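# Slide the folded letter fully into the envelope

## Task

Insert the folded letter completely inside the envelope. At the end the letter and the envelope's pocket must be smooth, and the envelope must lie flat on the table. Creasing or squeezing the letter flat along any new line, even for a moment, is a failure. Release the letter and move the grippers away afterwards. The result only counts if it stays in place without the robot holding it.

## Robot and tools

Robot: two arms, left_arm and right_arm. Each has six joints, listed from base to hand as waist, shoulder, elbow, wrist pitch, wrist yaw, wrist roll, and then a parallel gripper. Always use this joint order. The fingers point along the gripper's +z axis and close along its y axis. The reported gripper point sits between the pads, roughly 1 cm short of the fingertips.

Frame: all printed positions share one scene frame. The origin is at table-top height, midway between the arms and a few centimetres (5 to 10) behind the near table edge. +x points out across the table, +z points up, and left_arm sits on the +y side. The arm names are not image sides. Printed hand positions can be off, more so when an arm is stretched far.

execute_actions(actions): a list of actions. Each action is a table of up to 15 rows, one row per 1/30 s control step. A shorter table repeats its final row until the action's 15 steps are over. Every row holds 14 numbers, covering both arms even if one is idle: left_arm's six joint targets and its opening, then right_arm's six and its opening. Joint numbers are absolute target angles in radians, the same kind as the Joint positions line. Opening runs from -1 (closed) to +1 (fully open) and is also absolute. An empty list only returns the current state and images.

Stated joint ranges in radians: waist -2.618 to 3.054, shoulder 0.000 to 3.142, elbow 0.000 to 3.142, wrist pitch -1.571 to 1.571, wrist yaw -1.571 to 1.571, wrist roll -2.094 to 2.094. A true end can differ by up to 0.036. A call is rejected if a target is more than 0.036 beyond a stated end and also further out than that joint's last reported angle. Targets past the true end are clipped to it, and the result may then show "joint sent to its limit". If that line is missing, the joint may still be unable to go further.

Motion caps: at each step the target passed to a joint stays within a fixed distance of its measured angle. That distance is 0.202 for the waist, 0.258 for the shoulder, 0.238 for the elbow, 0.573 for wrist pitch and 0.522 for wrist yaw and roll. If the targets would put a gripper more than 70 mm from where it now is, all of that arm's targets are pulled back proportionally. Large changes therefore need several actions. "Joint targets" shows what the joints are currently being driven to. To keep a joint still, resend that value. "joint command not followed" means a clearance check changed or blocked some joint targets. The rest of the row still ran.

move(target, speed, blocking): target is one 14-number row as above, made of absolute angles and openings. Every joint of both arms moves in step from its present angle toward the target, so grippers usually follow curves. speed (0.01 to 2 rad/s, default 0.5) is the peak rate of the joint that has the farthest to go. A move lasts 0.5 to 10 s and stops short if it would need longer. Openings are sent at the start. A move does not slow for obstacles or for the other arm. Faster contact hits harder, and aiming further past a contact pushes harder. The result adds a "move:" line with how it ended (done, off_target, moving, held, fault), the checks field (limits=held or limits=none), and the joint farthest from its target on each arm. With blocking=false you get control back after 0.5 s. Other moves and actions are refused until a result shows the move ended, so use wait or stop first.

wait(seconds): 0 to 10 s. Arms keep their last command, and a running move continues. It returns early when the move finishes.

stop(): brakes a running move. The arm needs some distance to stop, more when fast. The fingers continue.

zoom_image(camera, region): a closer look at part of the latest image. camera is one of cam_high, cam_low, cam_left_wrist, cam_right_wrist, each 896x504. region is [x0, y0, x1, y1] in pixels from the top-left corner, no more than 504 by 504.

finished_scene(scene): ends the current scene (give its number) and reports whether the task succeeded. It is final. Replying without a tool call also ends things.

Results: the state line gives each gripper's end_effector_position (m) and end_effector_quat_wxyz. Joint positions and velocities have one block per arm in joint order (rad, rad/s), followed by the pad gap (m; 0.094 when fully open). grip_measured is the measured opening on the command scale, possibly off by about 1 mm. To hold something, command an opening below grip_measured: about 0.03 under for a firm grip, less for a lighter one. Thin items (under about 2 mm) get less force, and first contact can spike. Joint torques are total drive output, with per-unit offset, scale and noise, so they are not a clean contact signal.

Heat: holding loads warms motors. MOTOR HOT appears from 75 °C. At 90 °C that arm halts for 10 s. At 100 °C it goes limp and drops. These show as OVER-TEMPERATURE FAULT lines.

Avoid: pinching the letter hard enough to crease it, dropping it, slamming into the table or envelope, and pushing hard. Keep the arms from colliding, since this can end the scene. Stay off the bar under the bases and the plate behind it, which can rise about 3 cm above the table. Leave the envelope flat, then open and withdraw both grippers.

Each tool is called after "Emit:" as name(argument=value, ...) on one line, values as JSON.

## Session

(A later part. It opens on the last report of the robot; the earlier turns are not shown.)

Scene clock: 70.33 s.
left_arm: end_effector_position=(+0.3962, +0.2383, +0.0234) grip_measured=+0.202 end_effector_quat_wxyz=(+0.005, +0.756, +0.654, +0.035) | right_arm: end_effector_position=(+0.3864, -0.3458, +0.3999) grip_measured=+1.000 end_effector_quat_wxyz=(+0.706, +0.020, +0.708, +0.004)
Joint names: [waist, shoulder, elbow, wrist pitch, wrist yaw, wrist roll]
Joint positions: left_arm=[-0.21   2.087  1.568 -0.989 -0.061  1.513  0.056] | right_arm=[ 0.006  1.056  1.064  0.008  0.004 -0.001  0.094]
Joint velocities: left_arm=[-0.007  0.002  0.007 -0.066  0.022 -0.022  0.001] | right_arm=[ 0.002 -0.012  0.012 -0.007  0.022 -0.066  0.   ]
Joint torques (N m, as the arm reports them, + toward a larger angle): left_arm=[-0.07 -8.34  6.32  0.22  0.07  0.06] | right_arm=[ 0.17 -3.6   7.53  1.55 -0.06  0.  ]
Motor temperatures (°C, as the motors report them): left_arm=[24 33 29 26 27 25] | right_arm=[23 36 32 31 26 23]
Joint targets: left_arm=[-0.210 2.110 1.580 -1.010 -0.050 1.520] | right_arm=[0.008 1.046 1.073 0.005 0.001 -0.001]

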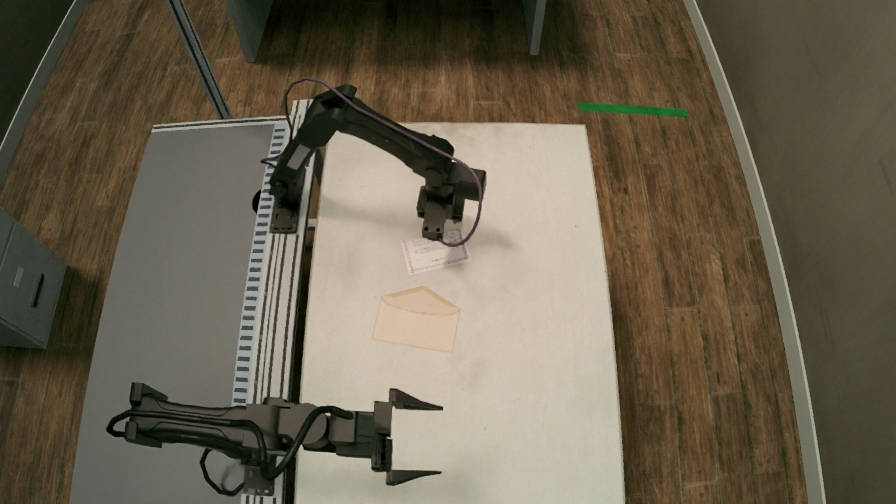

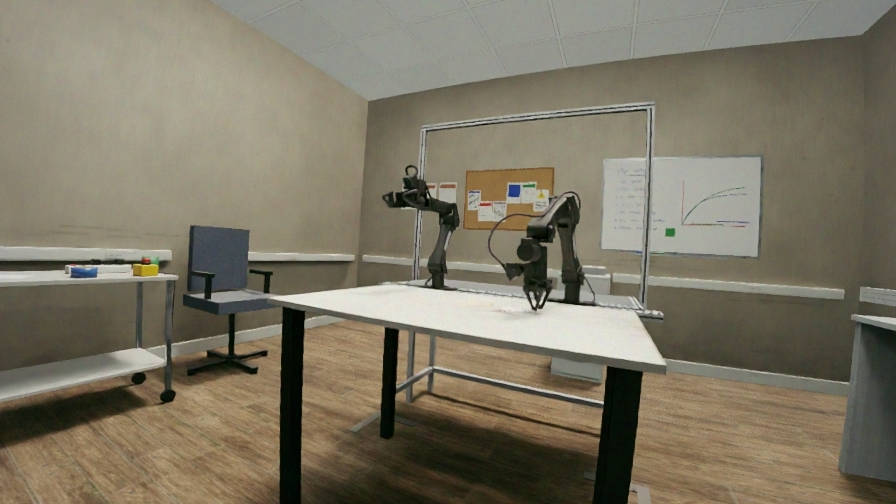

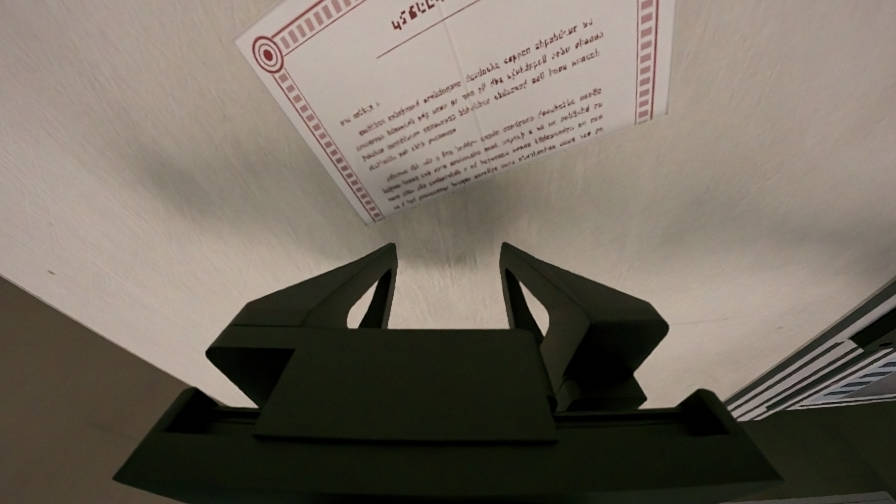

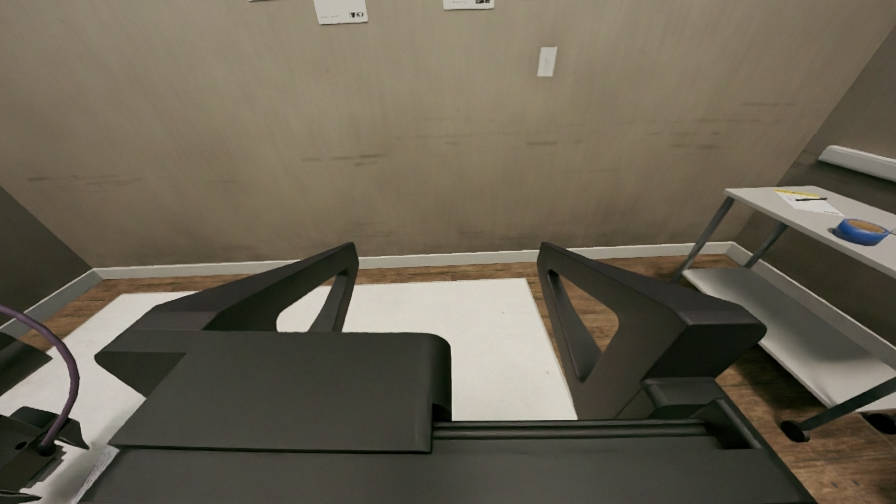

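Emit:
execute_actions(actions=[[[-0.21,2.14,1.57,-1.0,-0.05,1.52,0.2,0.008,1.046,1.073,0.005,0.001,-0.001,1]],[[-0.21,2.17,1.56,-1.0,-0.05,1.52,0.2,0.008,1.046,1.073,0.005,0.001,-0.001,1]],[[-0.23,2.175,1.56,-1.0,-0.04,1.50,0.2,0.008,1.046,1.073,0.005,0.001,-0.001,1]],[[-0.243,2.175,1.56,-1.0,-0.04,1.49,0.2,0.008,1.046,1.073,0.005,0.001,-0.001,1]],[[-0.256,2.175,1.56,-1.0,-0.04,1.475,0.2,0.008,1.046,1.073,0.005,0.001,-0.001,1]],[[-0.269,2.175,1.56,-1.0,-0.04,1.46,0.2,0.008,1.046,1.073,0.005,0.001,-0.001,1]],[[-0.282,2.175,1.56,-1.0,-0.04,1.45,0.2,0.008,1.046,1.073,0.005,0.001,-0.001,1]],[[-0.295,2.175,1.56,-1.0,-0.04,1.435,0.2,0.008,1.046,1.073,0.005,0.001,-0.001,1]],[[-0.308,2.175,1.56,-1.0,-0.04,1.42,0.2,0.008,1.046,1.073,0.005,0.001,-0.001,1]],[[-0.321,2.175,1.56,-1.0,-0.04,1.41,0.2,0.008,1.046,1.073,0.005,0.001,-0.001,1]],[[-0.334,2.175,1.56,-1.0,-0.04,1.395,0.2,0.008,1.046,1.073,0.005,0.001,-0.001,1]],[[-0.347,2.175,1.56,-1.0,-0.04,1.38,0.2,0.008,1.046,1.073,0.005,0.001,-0.001,1]]])

Emit:
zoom_image(camera="cam_high", region=[330, 170, 530, 370])

Scene clock: 83.60 s.
left_arm: end_effector_position=(+0.3805, +0.1925, +0.0097) grip_measured=+0.202 end_effector_quat_wxyz=(-0.011, +0.758, +0.652, +0.029) | right_arm: end_effector_position=(+0.3864, -0.3458, +0.3999) grip_measured=+1.000 end_effector_quat_wxyz=(+0.706, +0.020, +0.708, +0.004)
Joint names: [waist, shoulder, elbow, wrist pitch, wrist yaw, wrist roll]
Joint positions: left_arm=[-0.334  2.124  1.568 -0.993 -0.073  1.393  0.056] | right_arm=[ 0.006  1.056  1.064  0.008  0.004 -0.001  0.094]
Joint velocities: left_arm=[ 0.002  0.002 -0.007 -0.037 -0.037  0.022  0.001] | right_arm=[-0.012 -0.012 -0.002 -0.081 -0.007  0.037  0.   ]
Joint torques (N m, as the arm reports them, + toward a larger angle): left_arm=[-1.1  -6.81  4.72  0.3   0.27 -0.11] | right_arm=[ 0.18 -3.6   7.54  1.55 -0.05 -0.01]
Motor temperatures (°C, as the motors report them): left_arm=[24 34 29 26 27 25] | right_arm=[23 36 32 32 26 23]
Joint targets: left_arm=[-0.347 2.175 1.560 -1.000 -0.040 1.380] | right_arm=[0.008 1.046 1.073 0.005 0.001 -0.001]

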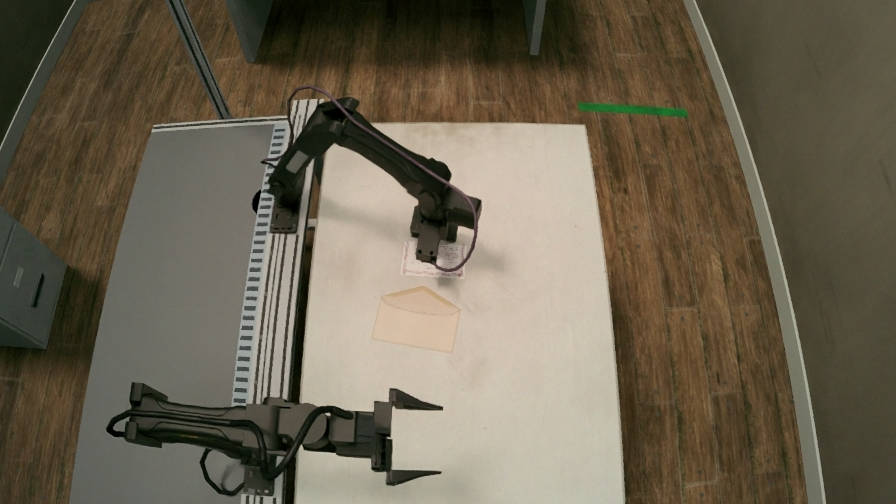

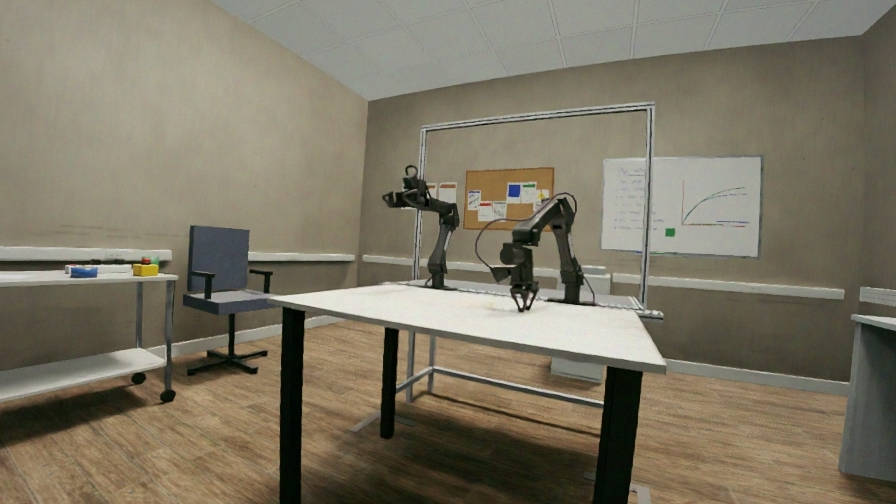

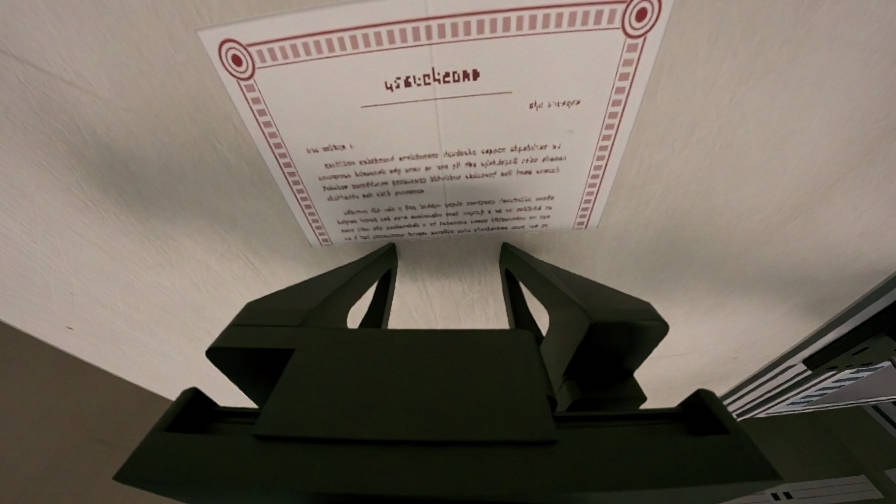

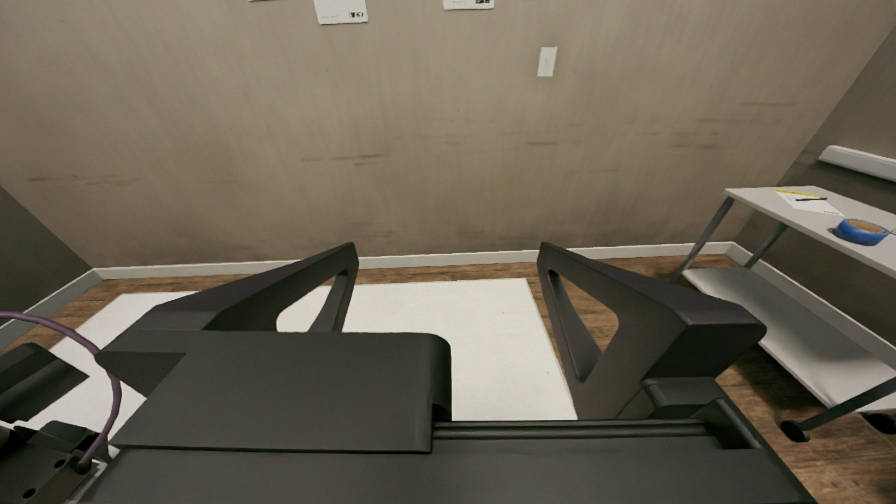

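Region (330, 170, 530, 370) of cam_high's 896x504 image, scaled by 2.520, with more detail than that image has.

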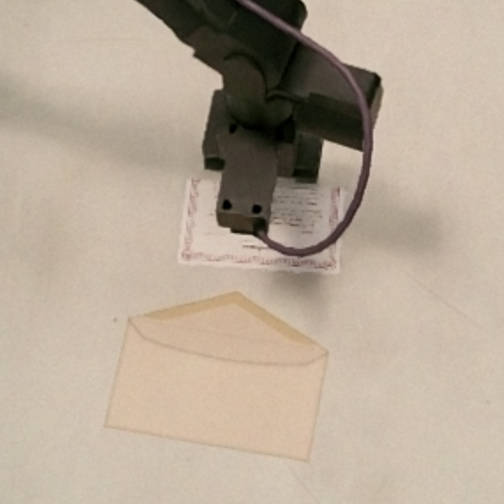

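Emit:
execute_actions(actions=[[[-0.36,2.175,1.56,-1.0,-0.04,1.37,0.2,0.05,1.15,1.13,-0.1,0,0,-1]],[[-0.373,2.175,1.56,-1.0,-0.04,1.36,0.2,0.1,1.25,1.2,-0.2,0,0,-1]],[[-0.386,2.175,1.56,-1.0,-0.04,1.345,0.2,0.15,1.35,1.25,-0.3,0,0,-1]],[[-0.399,2.175,1.56,-1.0,-0.04,1.33,0.2,0.2,1.45,1.3,-0.4,0,0,-1]],[[-0.412,2.175,1.56,-1.0,-0.04,1.32,0.2,0.25,1.55,1.3,-0.5,0,0,-1]],[[-0.425,2.175,1.56,-1.0,-0.04,1.305,0.2,0.3,1.65,1.3,-0.6,0,0,-1]],[[-0.438,2.175,1.56,-1.0,-0.04,1.295,0.2,0.35,1.72,1.3,-0.65,0,0,-1]]])

Emit:
zoom_image(camera="cam_high", region=[330, 170, 530, 370])

Scene clock: 94.07 s.
left_arm: end_effector_position=(+0.3673, +0.1576, +0.0101) grip_measured=+0.202 end_effector_quat_wxyz=(-0.009, +0.760, +0.649, +0.029) | right_arm: end_effector_position=(+0.4036, -0.1958, +0.1036) grip_measured=-0.986 end_effector_quat_wxyz=(+0.238, -0.148, +0.958, +0.055)
Joint names: [waist, shoulder, elbow, wrist pitch, wrist yaw, wrist roll]
Joint positions: left_arm=[-0.426  2.124  1.568 -0.997 -0.073  1.307  0.056] | right_arm=[ 0.34   1.724  1.293 -0.64   0.004 -0.001  0.001]
Joint velocities: left_arm=[-0.002  0.012  0.012 -0.081 -0.051 -0.007 -0.002] | right_arm=[-0.017 -0.017 -0.007  0.022 -0.007 -0.037  0.   ]
Joint torques (N m, as the arm reports them, + toward a larger angle): left_arm=[-1.06 -6.78  4.71  0.33  0.32 -0.09] | right_arm=[ 0.78 -9.87  6.71  0.85 -0.07  0.  ]
Motor temperatures (°C, as the motors report them): left_arm=[24 34 29 26 27 25] | right_arm=[23 36 33 32 26 23]
Joint targets: left_arm=[-0.438 2.175 1.560 -1.000 -0.040 1.295] | right_arm=[0.350 1.720 1.300 -0.650 -0.000 -0.000]

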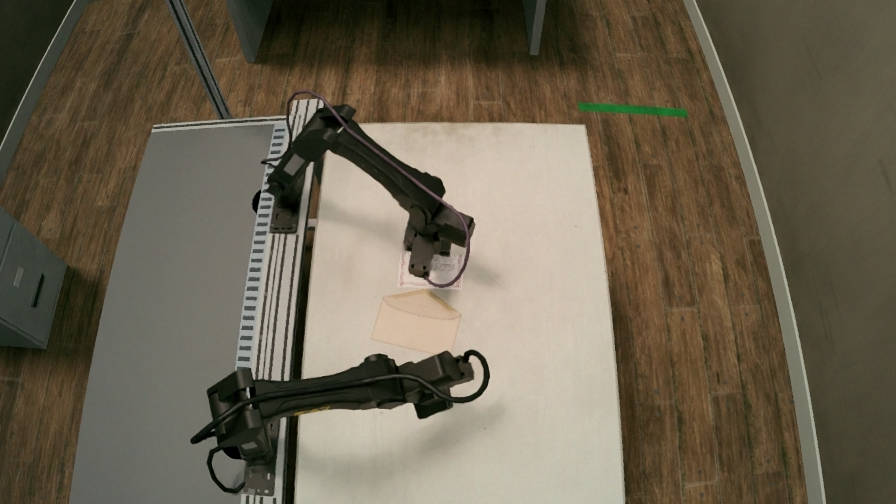

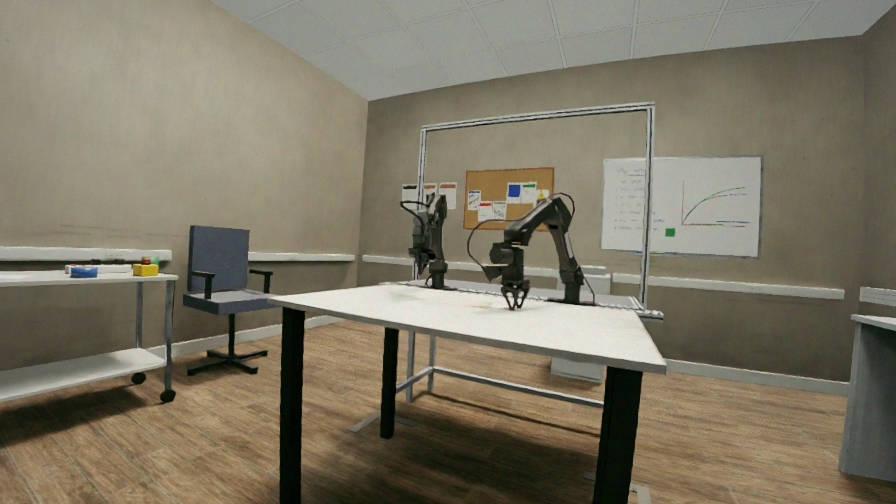

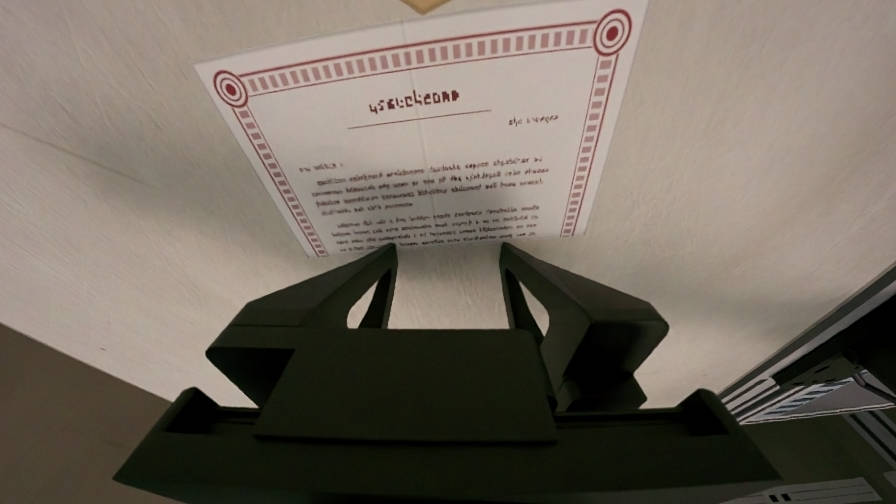

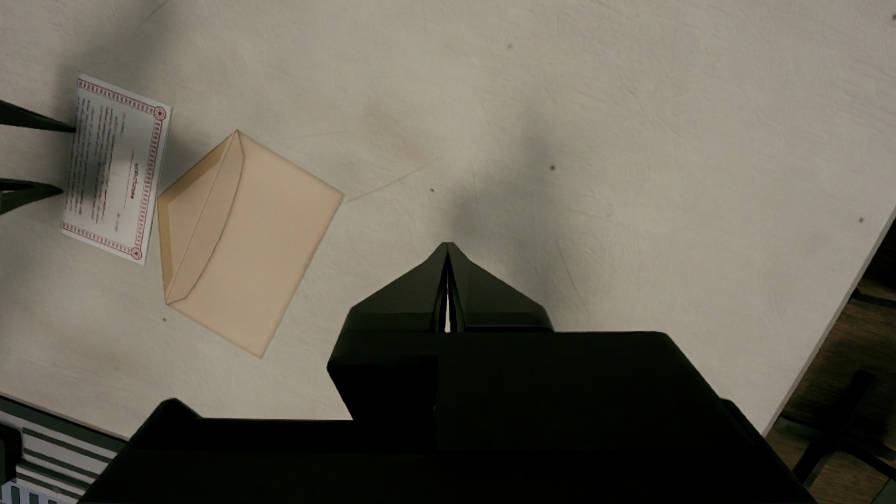

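Region (330, 170, 530, 370) of cam_high's 896x504 image, scaled by 2.520, with more detail than that image has.

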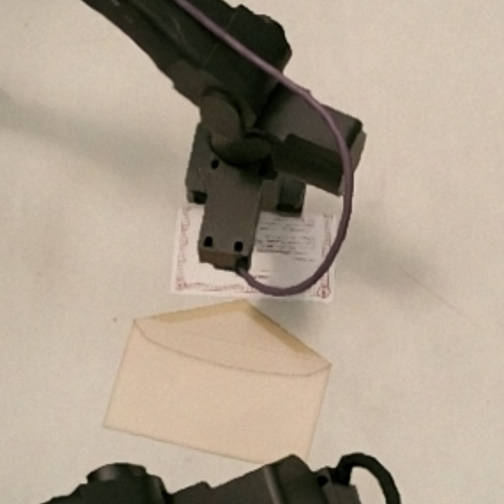

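Emit:
zoom_image(camera="cam_right_wrist", region=[20, 60, 280, 320])

Emit:
zoom_image(camera="cam_low", region=[450, 285, 560, 325])

Region (20, 60, 280, 320) of cam_right_wrist's 896x504 image, scaled by 1.938, with more detail than that image has.

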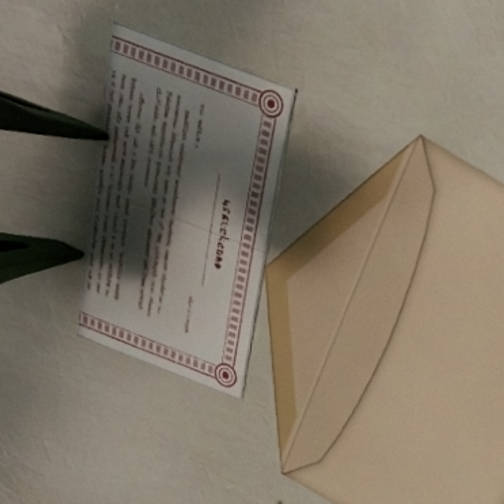

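Region (450, 285, 560, 325) of cam_low's 896x504 image, scaled by 4.582, with more detail than that image has; it fills the top 183 rows of this view, and the rest is white.

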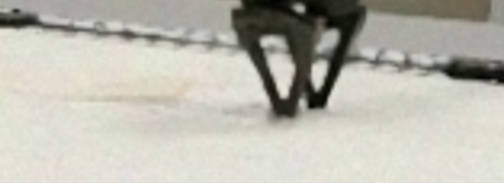

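Emit:
move(target=[-0.375,2.03,1.6,-1.05,-0.06,1.3,0.2,0.6,1.85,1.45,-0.4,0,0,-1], speed=0.4)

Emit:
move(target=[-0.375,2.05,1.61,-1.05,-0.06,-1.78,0.2,0.6,1.85,1.45,-0.4,0,0,-1], speed=1.5)

Emit:
move(target=[-0.375,2.13,1.61,-1.02,-0.06,-1.78,0.2,0.86,2.13,1.53,-0.24,0,0,-1], speed=0.3)

Scene clock: 119.90 s.
left_arm: end_effector_position=(+0.3767, +0.1748, +0.0400) grip_measured=+0.202 end_effector_quat_wxyz=(+0.012, +0.743, +0.667, +0.041) | right_arm: end_effector_position=(+0.4254, -0.0568, +0.1399) grip_measured=-0.986 end_effector_quat_wxyz=(+0.346, -0.254, +0.895, +0.118)
Joint names: [waist, shoulder, elbow, wrist pitch, wrist yaw, wrist roll]
Joint positions: left_arm=[-0.38   2.054  1.581 -1.029 -0.075  1.307  0.056] | right_arm=[ 0.593  1.84   1.421 -0.407  0.004 -0.001  0.001]
Joint velocities: left_arm=[-0.002 -0.002 -0.002 -0.007 -0.051 -0.051  0.   ] | right_arm=[-0.022  0.002  0.002  0.037 -0.022 -0.037 -0.001]
Joint torques (N m, as the arm reports them, + toward a larger angle): left_arm=[  0.36 -11.24   6.96   0.23   0.1   -0.07] | right_arm=[  0.67 -10.27   8.77   1.3   -0.07   0.01]
Motor temperatures (°C, as the motors report them): left_arm=[24 35 29 26 27 25] | right_arm=[23 40 32 30 26 23]
Joint targets: left_arm=[-0.375 2.030 1.600 -1.050 -0.060 1.300] | right_arm=[0.600 1.850 1.450 -0.400 0.000 0.000]
move: off_target (left_arm, right_arm); limits=none; left_arm: farthest joint: the shoulder, 0.024 radians from its target (0.094 radians at the start); right_arm: farthest joint: the elbow, 0.029 radians from its target (0.157 radians at the start)

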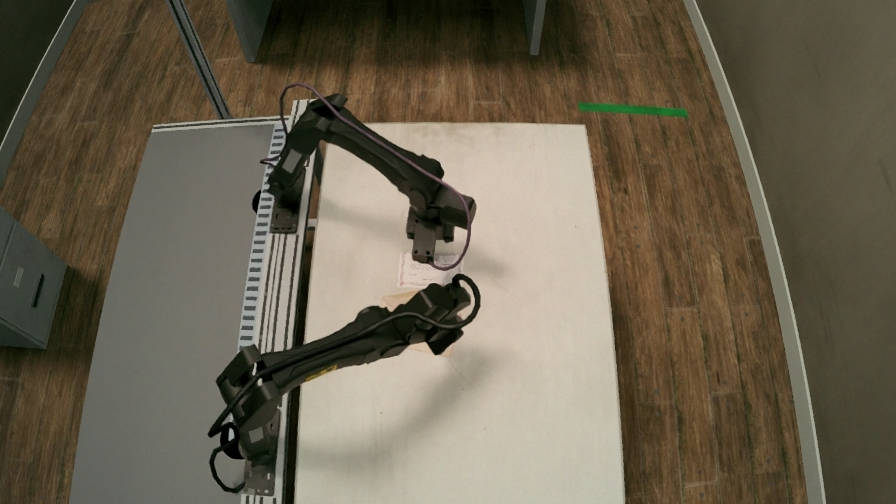

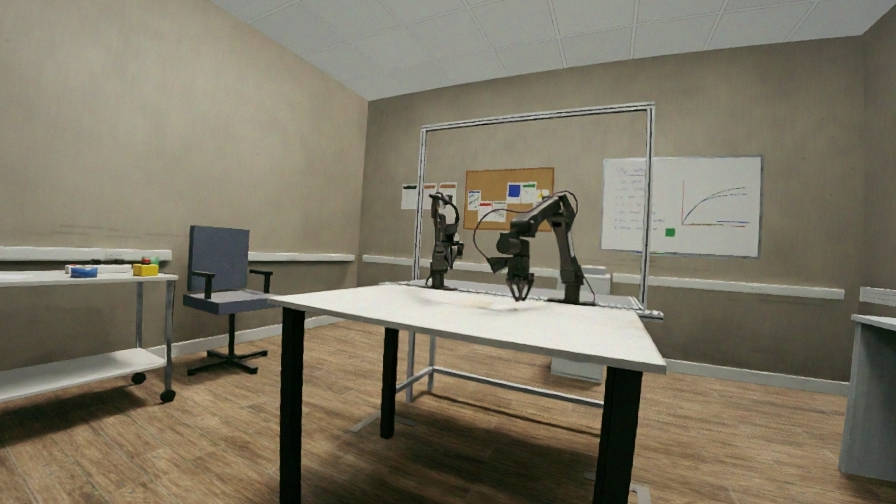

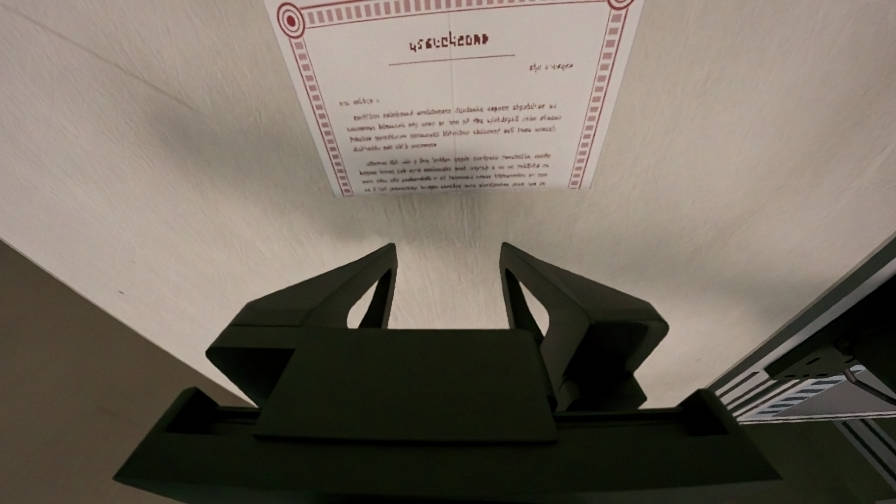

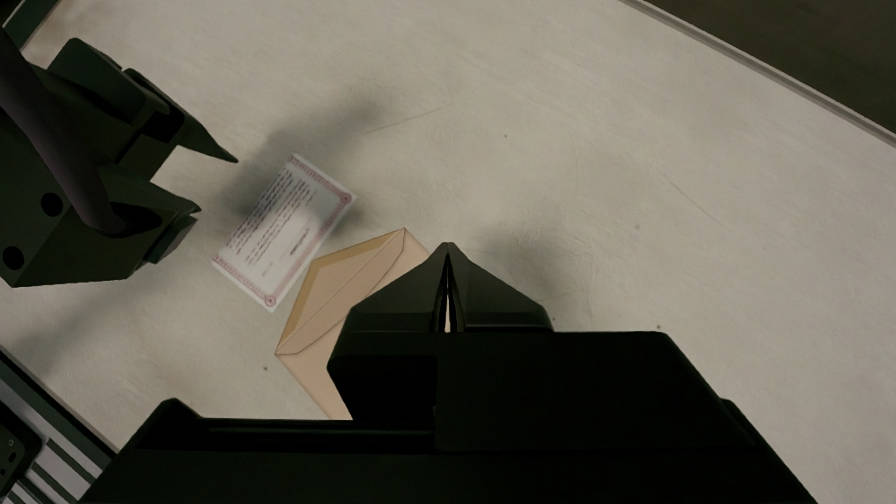

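Scene clock: 123.03 s.
left_arm: end_effector_position=(+0.3756, +0.1719, +0.0398) grip_measured=+0.202 end_effector_quat_wxyz=(+0.034, -0.644, +0.764, -0.015) | right_arm: end_effector_position=(+0.4255, -0.0567, +0.1400) grip_measured=-0.986 end_effector_quat_wxyz=(+0.346, -0.254, +0.895, +0.118)
Joint names: [waist, shoulder, elbow, wrist pitch, wrist yaw, wrist roll]
Joint positions: left_arm=[-0.38   2.054  1.581 -1.029 -0.058 -1.772  0.056] | right_arm=[ 0.593  1.84   1.421 -0.406  0.004 -0.001  0.001]
Joint velocities: left_arm=[ 0.007 -0.007 -0.022 -0.125 -0.022  0.007 -0.002] | right_arm=[-0.002 -0.017 -0.017 -0.081  0.007  0.037 -0.   ]
Joint torques (N m, as the arm reports them, + toward a larger angle): left_arm=[ 0.39 -9.89  7.7   0.24 -0.08 -0.1 ] | right_arm=[  0.5  -10.26   8.77   1.27  -0.06   0.01]
Motor temperatures (°C, as the motors report them): left_arm=[24 35 30 26 27 25] | right_arm=[23 40 32 30 26 23]
Joint targets: left_arm=[-0.375 2.050 1.610 -1.050 -0.060 -1.780] | right_arm=[0.600 1.850 1.450 -0.400 0.000 -0.000]
move: off_target (left_arm, right_arm); limits=none; left_arm: farthest joint: the elbow, 0.029 radians from its target (0.029 radians at the start); right_arm: farthest joint: the elbow, 0.029 radians from its target (0.029 radians at the start)

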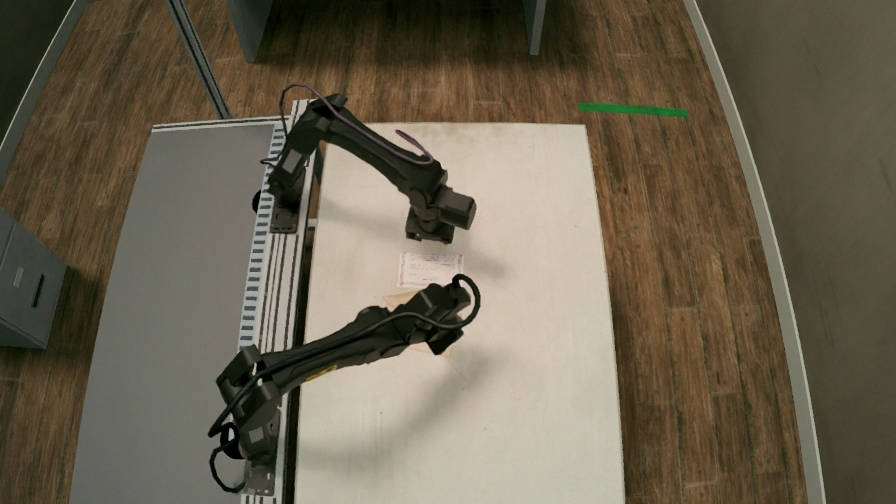

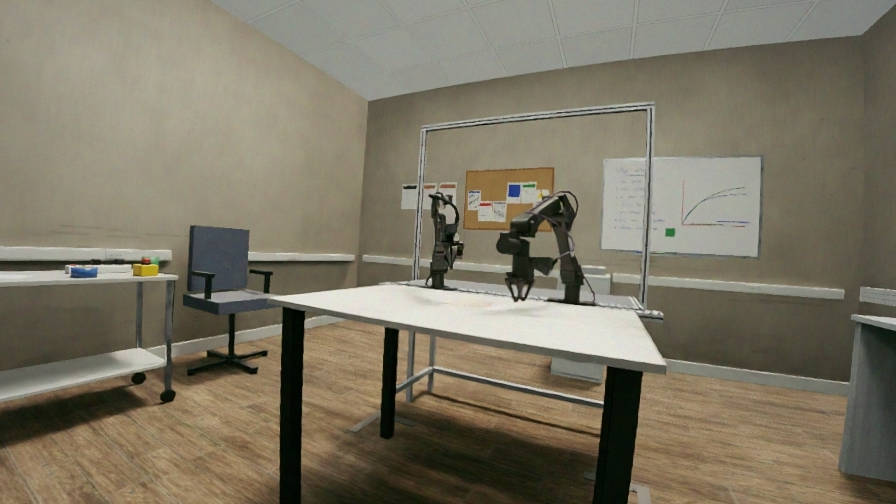

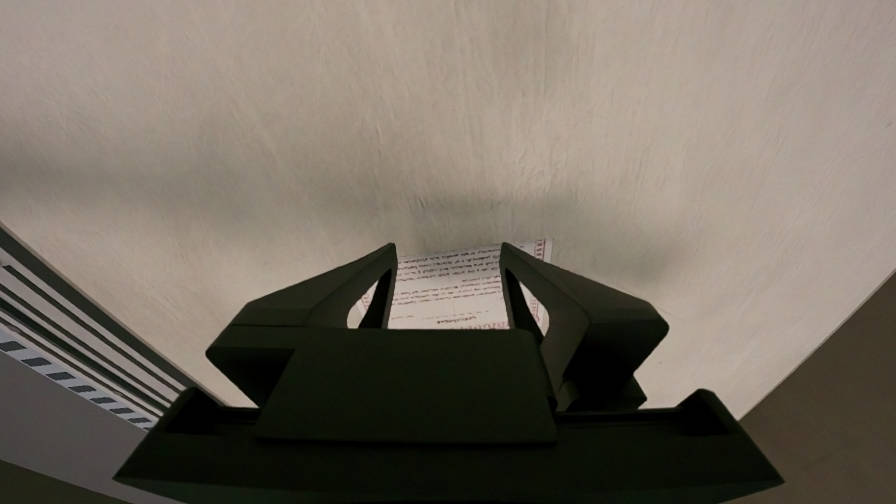

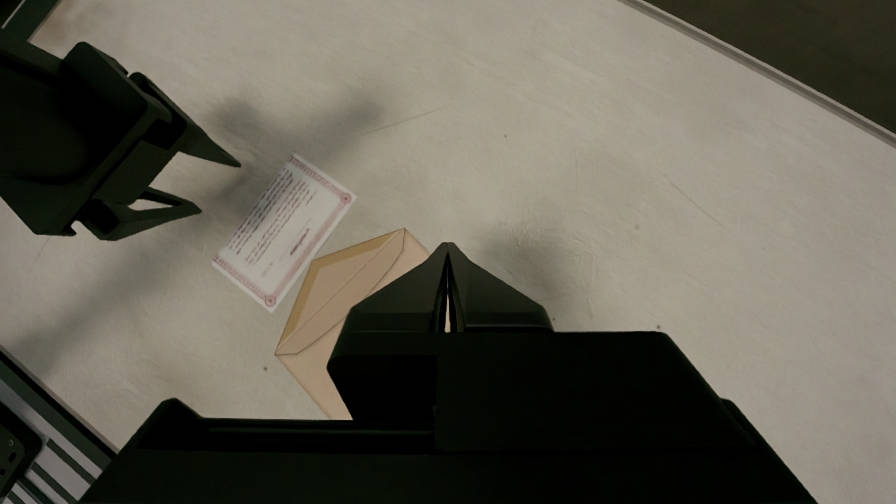

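Scene clock: 124.67 s.
left_arm: end_effector_position=(+0.3747, +0.1718, +0.0194) grip_measured=+0.202 end_effector_quat_wxyz=(+0.023, -0.644, +0.765, +0.004) | right_arm: end_effector_position=(+0.3698, +0.0790, +0.0542) grip_measured=-0.986 end_effector_quat_wxyz=(+0.309, -0.371, +0.862, +0.152)
Joint names: [waist, shoulder, elbow, wrist pitch, wrist yaw, wrist roll]
Joint positions: left_arm=[-0.38   2.113  1.59  -1.023 -0.057 -1.773  0.056] | right_arm=[ 0.852  2.13   1.497 -0.248  0.004 -0.001  0.001]
Joint velocities: left_arm=[-0.012 -0.017 -0.012 -0.007  0.007 -0.007 -0.   ] | right_arm=[ 0.002  0.007 -0.002  0.066 -0.007  0.066 -0.001]
Joint torques (N m, as the arm reports them, + toward a larger angle): left_arm=[ 0.41 -8.82  6.93  0.41 -0.1  -0.06] | right_arm=[  0.58 -13.72   8.64   1.23  -0.04   0.01]
Motor temperatures (°C, as the motors report them): left_arm=[24 36 30 26 27 25] | right_arm=[23 40 33 30 26 23]
Joint targets: left_arm=[-0.375 2.130 1.610 -1.020 -0.060 -1.780] | right_arm=[0.860 2.130 1.530 -0.240 -0.000 0.000]
move: off_target (right_arm); limits=none; left_arm: farthest joint: the elbow, 0.020 radians from its target (0.029 radians at the start); right_arm: farthest joint: the elbow, 0.033 radians from its target (0.109 radians at the start)

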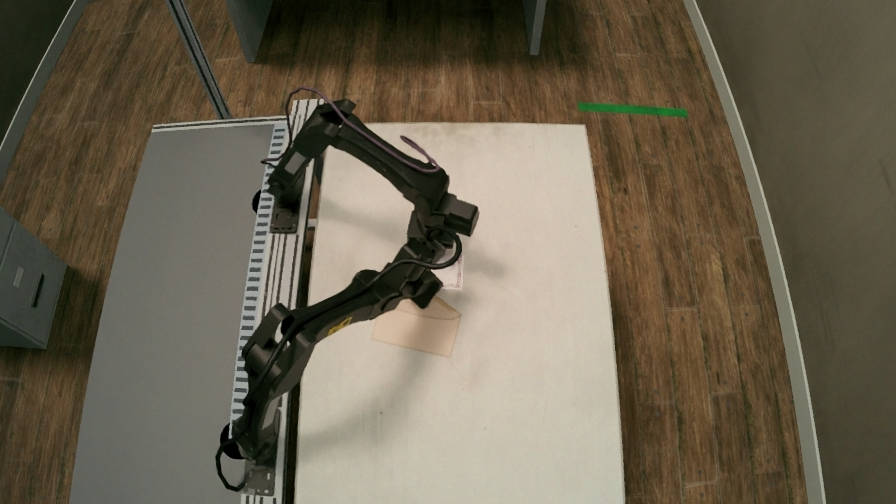

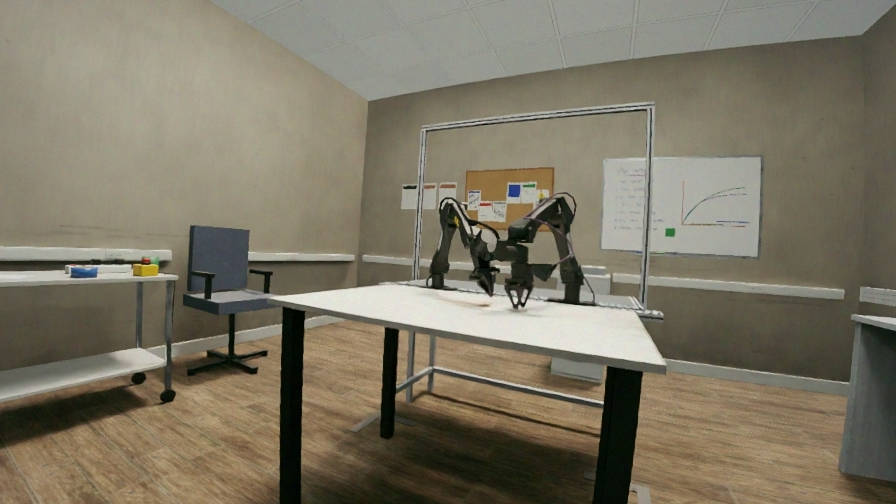

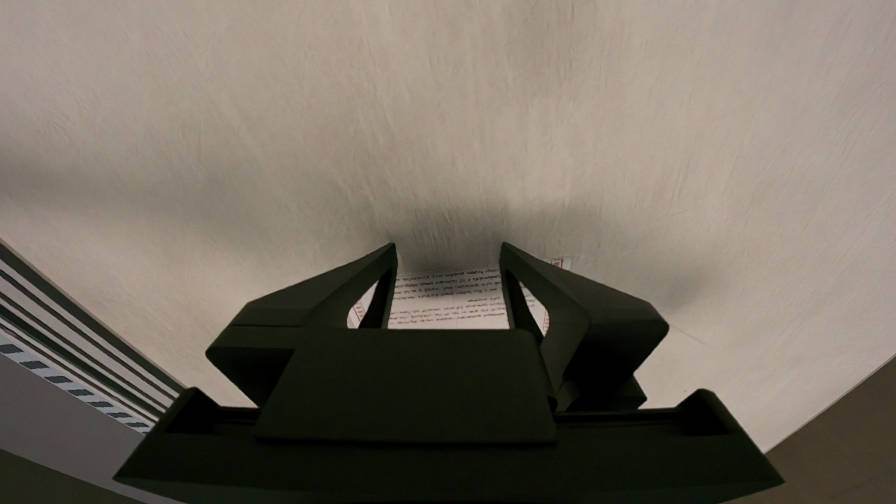

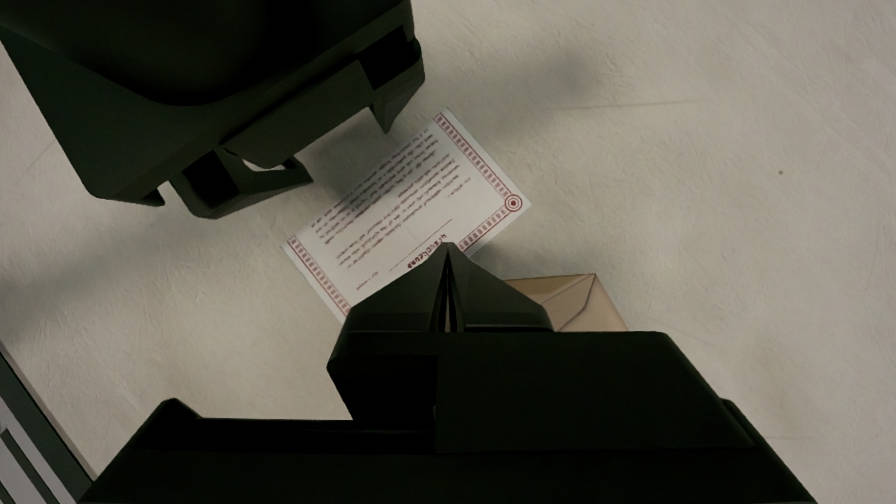

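Emit:
move(target=[-0.375,2.13,1.61,-1.02,-0.06,-1.78,0.2,0.86,2.075,1.365,-0.25,0,0.9,-1], speed=0.5)

Scene clock: 132.90 s.
left_arm: end_effector_position=(+0.3746, +0.1716, +0.0194) grip_measured=+0.202 end_effector_quat_wxyz=(+0.022, -0.644, +0.765, +0.004) | right_arm: end_effector_position=(+0.3465, +0.0554, +0.0227) grip_measured=-0.986 end_effector_quat_wxyz=(+0.184, +0.039, +0.953, +0.239)
Joint names: [waist, shoulder, elbow, wrist pitch, wrist yaw, wrist roll]
Joint positions: left_arm=[-0.38   2.113  1.59  -1.023 -0.055 -1.773  0.056] | right_arm=[ 0.852  2.104  1.379 -0.246  0.004  0.897  0.001]
Joint velocities: left_arm=[ 0.002  0.002  0.002  0.007  0.037  0.037 -0.001] | right_arm=[-0.017 -0.012  0.002  0.081 -0.051 -0.007 -0.   ]
Joint torques (N m, as the arm reports them, + toward a larger angle): left_arm=[ 0.41 -8.89  6.9   0.42 -0.11 -0.06] | right_arm=[  0.6  -15.64   5.     1.01  -0.07   0.01]
Motor temperatures (°C, as the motors report them): left_arm=[24 36 30 26 27 25] | right_arm=[23 43 33 30 26 23]
Joint targets: left_arm=[-0.375 2.130 1.610 -1.020 -0.060 -1.780] | right_arm=[0.860 2.075 1.365 -0.250 0.000 0.900]
move: off_target (right_arm); limits=none; left_arm: farthest joint: the elbow, 0.020 radians from its target (0.020 radians at the start); right_arm: farthest joint: the shoulder, 0.029 radians from its target (0.055 radians at the start)

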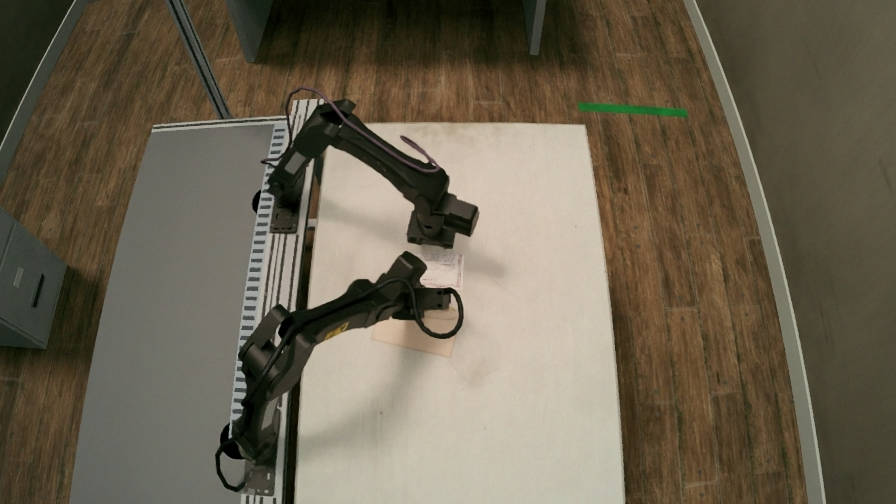

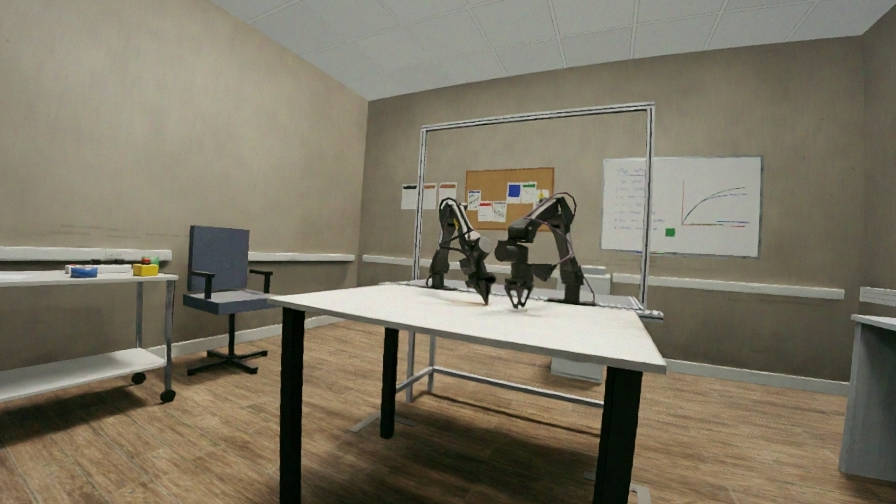

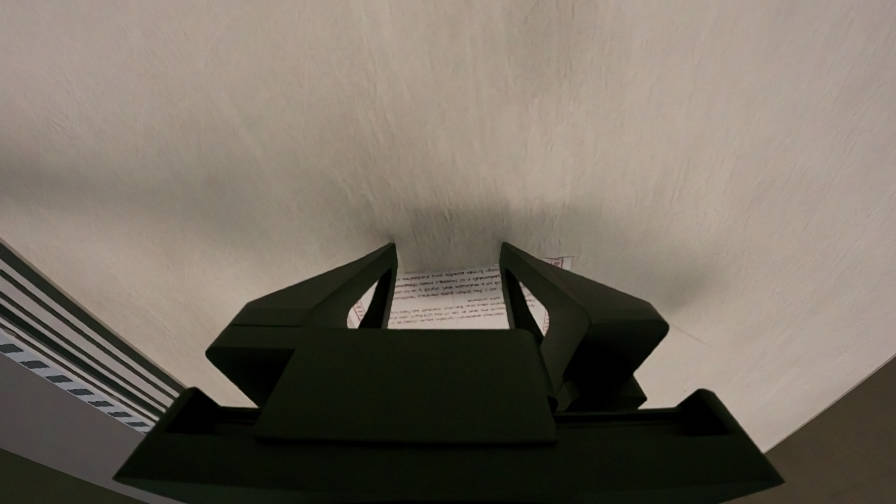

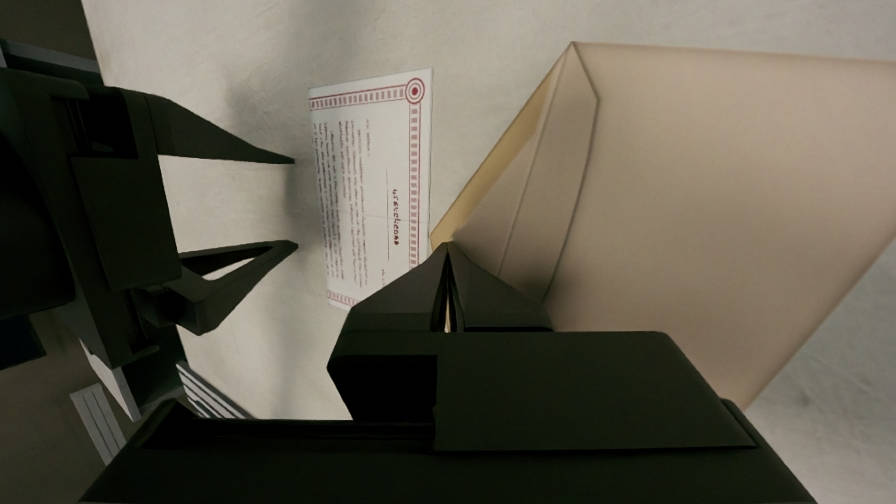

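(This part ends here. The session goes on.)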